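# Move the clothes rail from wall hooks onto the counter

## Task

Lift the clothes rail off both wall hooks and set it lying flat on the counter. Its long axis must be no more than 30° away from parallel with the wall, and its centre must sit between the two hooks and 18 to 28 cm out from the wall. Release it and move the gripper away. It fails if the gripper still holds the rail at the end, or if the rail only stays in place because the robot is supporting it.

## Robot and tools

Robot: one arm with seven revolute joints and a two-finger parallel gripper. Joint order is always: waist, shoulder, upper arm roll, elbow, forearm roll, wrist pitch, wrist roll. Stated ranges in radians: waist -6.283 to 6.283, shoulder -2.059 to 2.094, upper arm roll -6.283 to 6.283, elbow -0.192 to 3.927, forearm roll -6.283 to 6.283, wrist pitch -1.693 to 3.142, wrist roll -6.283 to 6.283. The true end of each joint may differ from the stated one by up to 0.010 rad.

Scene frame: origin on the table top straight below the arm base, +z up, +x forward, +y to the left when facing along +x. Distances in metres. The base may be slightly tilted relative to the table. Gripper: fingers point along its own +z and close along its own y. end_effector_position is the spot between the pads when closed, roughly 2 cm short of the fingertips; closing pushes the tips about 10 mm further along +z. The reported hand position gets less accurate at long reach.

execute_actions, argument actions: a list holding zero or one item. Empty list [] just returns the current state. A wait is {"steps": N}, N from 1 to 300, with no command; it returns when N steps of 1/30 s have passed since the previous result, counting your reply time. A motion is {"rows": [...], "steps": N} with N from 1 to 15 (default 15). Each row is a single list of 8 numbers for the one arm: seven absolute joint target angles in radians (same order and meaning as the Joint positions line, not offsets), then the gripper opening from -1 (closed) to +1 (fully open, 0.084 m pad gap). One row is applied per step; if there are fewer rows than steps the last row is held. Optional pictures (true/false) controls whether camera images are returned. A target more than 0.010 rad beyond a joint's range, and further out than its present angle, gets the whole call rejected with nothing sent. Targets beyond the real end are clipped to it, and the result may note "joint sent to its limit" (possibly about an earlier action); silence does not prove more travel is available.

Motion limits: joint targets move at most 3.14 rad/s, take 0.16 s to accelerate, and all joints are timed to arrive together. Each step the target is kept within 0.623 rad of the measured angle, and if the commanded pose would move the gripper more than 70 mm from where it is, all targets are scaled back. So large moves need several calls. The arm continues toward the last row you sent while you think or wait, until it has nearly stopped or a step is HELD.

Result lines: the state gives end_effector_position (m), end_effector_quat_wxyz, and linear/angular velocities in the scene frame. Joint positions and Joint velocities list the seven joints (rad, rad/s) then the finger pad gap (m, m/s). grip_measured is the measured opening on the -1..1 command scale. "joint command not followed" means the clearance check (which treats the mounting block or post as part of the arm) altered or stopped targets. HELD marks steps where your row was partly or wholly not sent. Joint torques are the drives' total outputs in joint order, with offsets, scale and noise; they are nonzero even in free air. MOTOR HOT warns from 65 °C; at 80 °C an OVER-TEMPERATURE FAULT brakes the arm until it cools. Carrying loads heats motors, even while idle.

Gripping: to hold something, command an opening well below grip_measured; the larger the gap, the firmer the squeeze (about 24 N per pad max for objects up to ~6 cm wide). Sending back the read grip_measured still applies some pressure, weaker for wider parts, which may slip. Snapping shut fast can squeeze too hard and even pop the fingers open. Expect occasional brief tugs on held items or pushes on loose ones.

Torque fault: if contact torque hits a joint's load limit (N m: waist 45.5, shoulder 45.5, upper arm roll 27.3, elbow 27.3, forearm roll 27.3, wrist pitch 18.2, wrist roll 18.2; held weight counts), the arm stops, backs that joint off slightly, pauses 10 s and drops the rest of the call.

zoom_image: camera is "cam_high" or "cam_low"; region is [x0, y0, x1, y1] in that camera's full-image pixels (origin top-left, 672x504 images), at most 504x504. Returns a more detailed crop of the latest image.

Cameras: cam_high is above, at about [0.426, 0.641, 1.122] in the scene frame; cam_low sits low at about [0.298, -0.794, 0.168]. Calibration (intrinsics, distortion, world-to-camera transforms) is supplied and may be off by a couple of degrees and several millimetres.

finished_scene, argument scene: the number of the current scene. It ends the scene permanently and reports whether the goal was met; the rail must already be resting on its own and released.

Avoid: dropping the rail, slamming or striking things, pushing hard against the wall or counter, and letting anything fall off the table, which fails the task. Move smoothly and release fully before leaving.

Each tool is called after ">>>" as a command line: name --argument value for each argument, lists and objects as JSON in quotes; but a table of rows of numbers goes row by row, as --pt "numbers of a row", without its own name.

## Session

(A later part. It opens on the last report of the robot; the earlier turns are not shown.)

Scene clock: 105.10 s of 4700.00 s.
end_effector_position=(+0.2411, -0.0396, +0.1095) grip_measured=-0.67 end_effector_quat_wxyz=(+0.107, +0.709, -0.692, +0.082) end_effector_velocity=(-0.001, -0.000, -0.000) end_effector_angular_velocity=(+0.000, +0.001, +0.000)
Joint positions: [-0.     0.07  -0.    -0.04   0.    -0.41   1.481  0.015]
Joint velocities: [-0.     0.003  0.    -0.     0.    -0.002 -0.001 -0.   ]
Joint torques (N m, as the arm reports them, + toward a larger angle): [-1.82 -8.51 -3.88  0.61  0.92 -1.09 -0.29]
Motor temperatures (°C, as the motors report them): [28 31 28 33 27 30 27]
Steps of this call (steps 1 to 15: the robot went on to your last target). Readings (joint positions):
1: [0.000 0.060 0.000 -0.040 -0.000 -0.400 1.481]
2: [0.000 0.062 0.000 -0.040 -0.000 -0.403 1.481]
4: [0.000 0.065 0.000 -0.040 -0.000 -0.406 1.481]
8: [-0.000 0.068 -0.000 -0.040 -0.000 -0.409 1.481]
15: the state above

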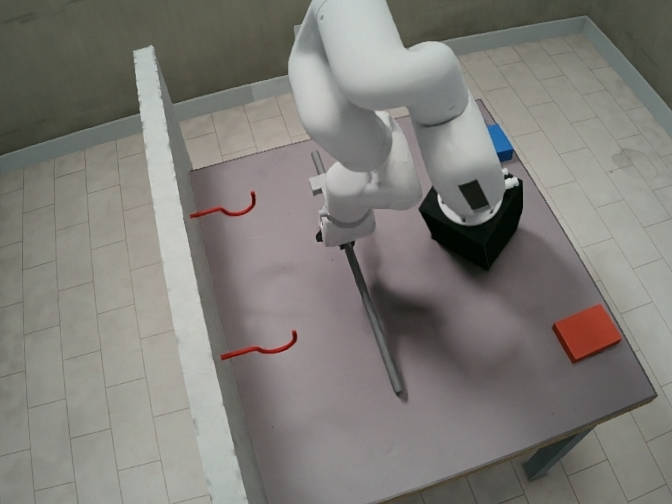

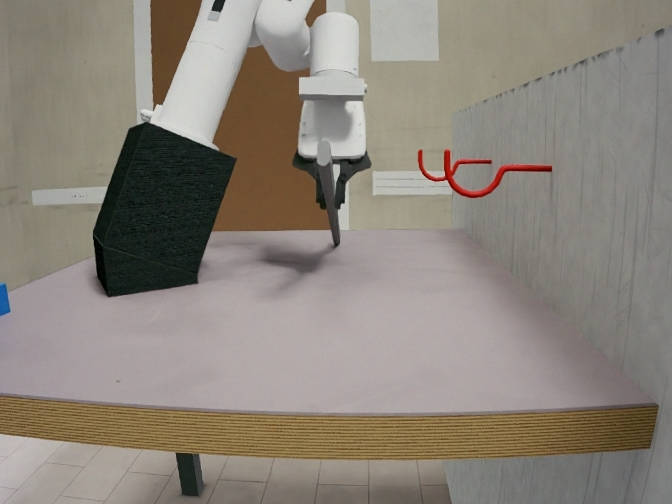

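>>> execute_actions --actions '[{"rows":[[0.0,0.77,0,0.26,0,-0.81,1.481,-1]]}]' --pictures false

>>> execute_actions --actions '[{"steps":15}]'

Scene clock: 115.10 s of 4700.00 s.
end_effector_position=(+0.2379, -0.0653, +0.0155) grip_measured=-0.67 end_effector_quat_wxyz=(+0.109, +0.709, -0.692, +0.080) end_effector_velocity=(-0.057, -0.023, -0.095) end_effector_angular_velocity=(+0.002, +0.030, -0.009)
Joint positions: [ 0.     0.715  0.     0.235 -0.    -0.775  1.481  0.015]
Joint velocities: [ 0.001  0.606 -0.001  0.229 -0.    -0.347  0.001  0.   ]
Joint torques (N m, as the arm reports them, + toward a larger angle): [ -4.32 -18.33  -6.22  -3.96   1.27  -0.96  -0.55]
Motor temperatures (°C, as the motors report them): [28 30 28 32 27 30 27]
Steps of this call (steps 1 to 15: the robot went on to your last target; steps 16 to 90: nothing new was sent; then 6.50 s passed at rest; steps 91 to 105: all 15 steps of this action). Readings (joint positions):
91: [0.000 0.070 0.000 -0.040 -0.000 -0.410 1.481]
92: [-0.000 0.072 -0.000 -0.039 -0.000 -0.412 1.481]
94: [-0.000 0.103 -0.000 -0.025 -0.000 -0.433 1.481]
98: [0.000 0.334 0.000 0.086 -0.000 -0.575 1.481]
105: the state above

Scene clock: 115.60 s of 4700.00 s.
end_effector_position=(+0.2359, -0.0679, +0.0067) grip_measured=-0.67 end_effector_quat_wxyz=(+0.107, +0.709, -0.692, +0.082) end_effector_velocity=(-0.002, -0.001, -0.001) end_effector_angular_velocity=(-0.001, +0.003, -0.001)
Joint positions: [-0.     0.769 -0.     0.26   0.    -0.81   1.481  0.015]
Joint velocities: [-0.001  0.008 -0.001  0.003 -0.    -0.002 -0.001  0.   ]
Joint torques (N m, as the arm reports them, + toward a larger angle): [ -4.24 -11.88  -6.12  -4.23   1.28  -1.    -0.41]
Motor temperatures (°C, as the motors report them): [28 31 28 32 27 30 27]
Steps of this call (steps 1 to 15: the robot went on to your last target). Readings (joint positions):
1: [0.000 0.731 0.000 0.241 -0.000 -0.785 1.481]
2: [0.000 0.742 0.000 0.246 -0.000 -0.792 1.481]
4: [0.000 0.754 0.000 0.253 -0.000 -0.801 1.481]
8: [0.000 0.764 0.000 0.258 -0.000 -0.808 1.481]
15: the state above

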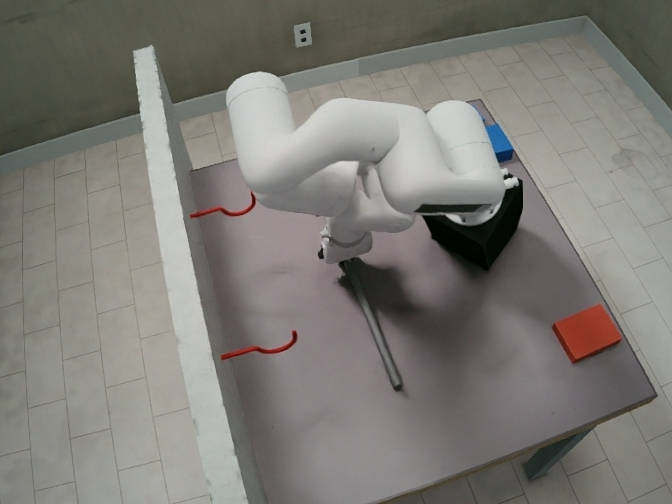

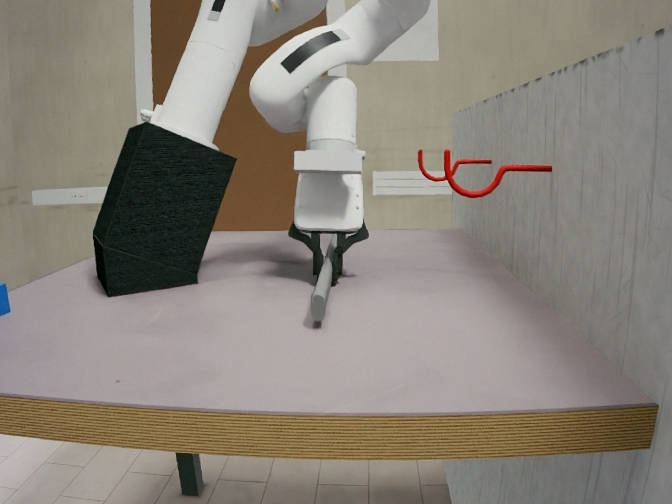

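>>> execute_actions --actions '[{"rows":[[0.0,0.77,0,0.38,0,-0.69,1.481,-1]]}]' --pictures false

Scene clock: 130.20 s of 4700.00 s.
end_effector_position=(+0.2156, -0.0687, +0.0068) grip_measured=-0.67 end_effector_quat_wxyz=(+0.129, +0.704, -0.695, +0.059) end_effector_velocity=(+0.000, +0.000, -0.000) end_effector_angular_velocity=(+0.000, -0.001, -0.000)
Joint positions: [-0.001  0.765 -0.003  0.243  0.001 -0.759  1.481  0.015]
Joint velocities: [ 0.     0.     0.001  0.    -0.    -0.001  0.001 -0.   ]
Joint torques (N m, as the arm reports them, + toward a larger angle): [ -4.15 -11.73  -5.72  -4.61   1.    -1.08  -0.27]
Motor temperatures (°C, as the motors report them): [28 31 28 32 27 30 27]
TORQUE FAULT: the external load on joint 4 (elbow) reached its load limit, and the arm stopped for 10 seconds. The arm's remaining commands of this call were not run. Joint 4 (elbow) moved back by up to 3 degrees. The arm holds there, with its grip as last carried out, and accepts commands again: back off and push less far. The arm stops again, at the same cost, whenever a joint's load reaches its limit.
The stop began at step 96 of this call (marked STOPPED below). From that step on the arm followed nothing that you had sent. 10 steps, steps kept back included, did not run and will not run. Nothing is kept back now, and the robot has no last target.
Steps of this call (steps 1 to 15: the robot went on to your last target; steps 16 to 90: nothing new was sent; then 1.40 s passed at rest; steps 91 to 95: the first 5 steps of this action; steps 96 to 396: the stop). Readings (joint positions):
91: [-0.000 0.770 -0.000 0.260 0.000 -0.810 1.481]
92: [-0.000 0.770 0.000 0.262 -0.000 -0.807 1.481]
94: [0.000 0.770 -0.000 0.286 0.000 -0.777 1.481]
96: [-0.002 0.761 -0.006 0.291 0.002 -0.760 1.480] STOPPED
98: [-0.002 0.762 -0.006 0.287 0.002 -0.762 1.481]
396: the state above

>>> execute_actions --actions '[{"rows":[[0.0,0.67,0,0.40,0,-0.57,1.481,-1]]}]' --pictures false

Scene clock: 133.43 s of 4700.00 s.
end_effector_position=(+0.2882, -0.0808, +0.0004) grip_measured=-0.67 end_effector_quat_wxyz=(+0.116, +0.704, -0.696, +0.081) end_effector_velocity=(-0.001, +0.000, -0.001) end_effector_angular_velocity=(-0.000, +0.024, +0.002)
Joint positions: [-0.003  0.667 -0.012  0.376  0.003 -0.578  1.481  0.015]
Joint velocities: [ 0.013 -0.01  -0.008  0.008 -0.001  0.041 -0.     0.   ]
Joint torques (N m, as the arm reports them, + toward a larger angle): [ 9.26  0.89 16.52 16.21 -7.19  2.5  -0.17]
Motor temperatures (°C, as the motors report them): [28 31 28 32 27 30 27]
Steps of this call (steps 1 to 82: nothing new was sent; steps 83 to 97: all 15 steps of this action). Readings (joint positions):
83: [-0.001 0.765 -0.003 0.243 0.001 -0.759 1.481]
84: [-0.001 0.764 -0.003 0.245 0.001 -0.756 1.481]
86: [-0.001 0.750 -0.003 0.266 0.001 -0.722 1.481]
90: [-0.004 0.687 -0.011 0.346 0.004 -0.620 1.481]
97: the state above

Pressing on the table; release and lift.

>>> execute_actions --actions '[{"rows":[[0.0,0.62,0,0.40,0,-0.52,1.481,1]]}]' --pictures false

>>> execute_actions --actions '[{"rows":[[0.0,0.2,0,0.40,0,-0.1,1.481,1]]}]'

Scene clock: 136.93 s of 4700.00 s.
end_effector_position=(+0.3094, -0.0697, +0.0007) grip_measured=+1.00 end_effector_quat_wxyz=(+0.106, +0.712, -0.690, +0.078) end_effector_velocity=(-0.003, -0.028, +0.015) end_effector_angular_velocity=(-0.049, -0.021, -0.057)
Joint positions: [ 0.003  0.625  0.005  0.404 -0.002 -0.518  1.481  0.084]
Joint velocities: [-0.022 -0.025 -0.041 -0.026  0.015 -0.008  0.004  0.   ]
Joint torques (N m, as the arm reports them, + toward a larger angle): [ -5.   -13.01  -5.51  -0.98   1.04  -1.17  -0.37]
Motor temperatures (°C, as the motors report them): [28 31 29 34 28 30 27]
Steps of this call (steps 1 to 15: the robot went on to your last target; steps 16 to 90: nothing new was sent; steps 91 to 105: all 15 steps of this action). Readings (joint positions):
91: [-0.000 0.664 -0.014 0.377 0.004 -0.570 1.481]
92: [0.000 0.662 -0.014 0.377 0.004 -0.567 1.481]
94: [0.000 0.648 -0.012 0.379 0.003 -0.543 1.481]
98: [0.004 0.629 0.002 0.402 -0.001 -0.524 1.481]
105: the state above

Scene clock: 137.43 s of 4700.00 s.
end_effector_position=(+0.3785, -0.0568, +0.0785) grip_measured=+1.00 end_effector_quat_wxyz=(+0.106, +0.709, -0.692, +0.083) end_effector_velocity=(-0.018, +0.009, +0.030) end_effector_angular_velocity=(+0.006, +0.099, -0.031)
Joint positions: [ 0.     0.22   0.     0.401 -0.    -0.123  1.481  0.084]
Joint velocities: [-0.001 -0.175  0.    -0.041  0.     0.238  0.003 -0.   ]
Joint torques (N m, as the arm reports them, + toward a larger angle): [ -3.86 -11.27  -5.52   3.58   0.85  -1.21  -0.2 ]
Motor temperatures (°C, as the motors report them): [28 31 29 34 28 30 27]
Steps of this call (steps 1 to 15: all 15 steps of this action). Readings (joint positions):
1: [0.003 0.624 0.004 0.403 -0.002 -0.518 1.481]
2: [0.002 0.622 0.003 0.402 -0.001 -0.516 1.481]
4: [0.001 0.591 0.002 0.399 -0.001 -0.482 1.481]
8: [0.001 0.412 0.001 0.403 -0.001 -0.311 1.481]
15: the state above

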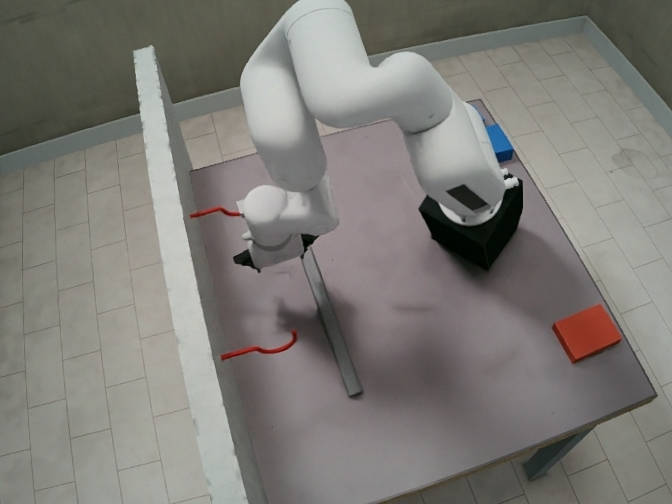

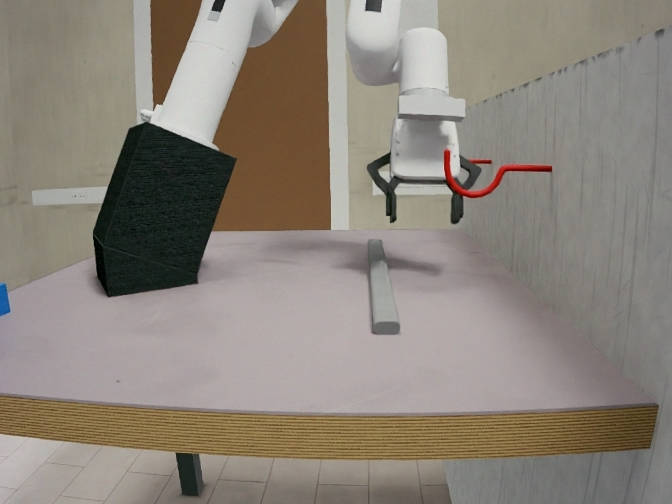

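>>> finished_scene --scene 1

The scene is finished: the task was done.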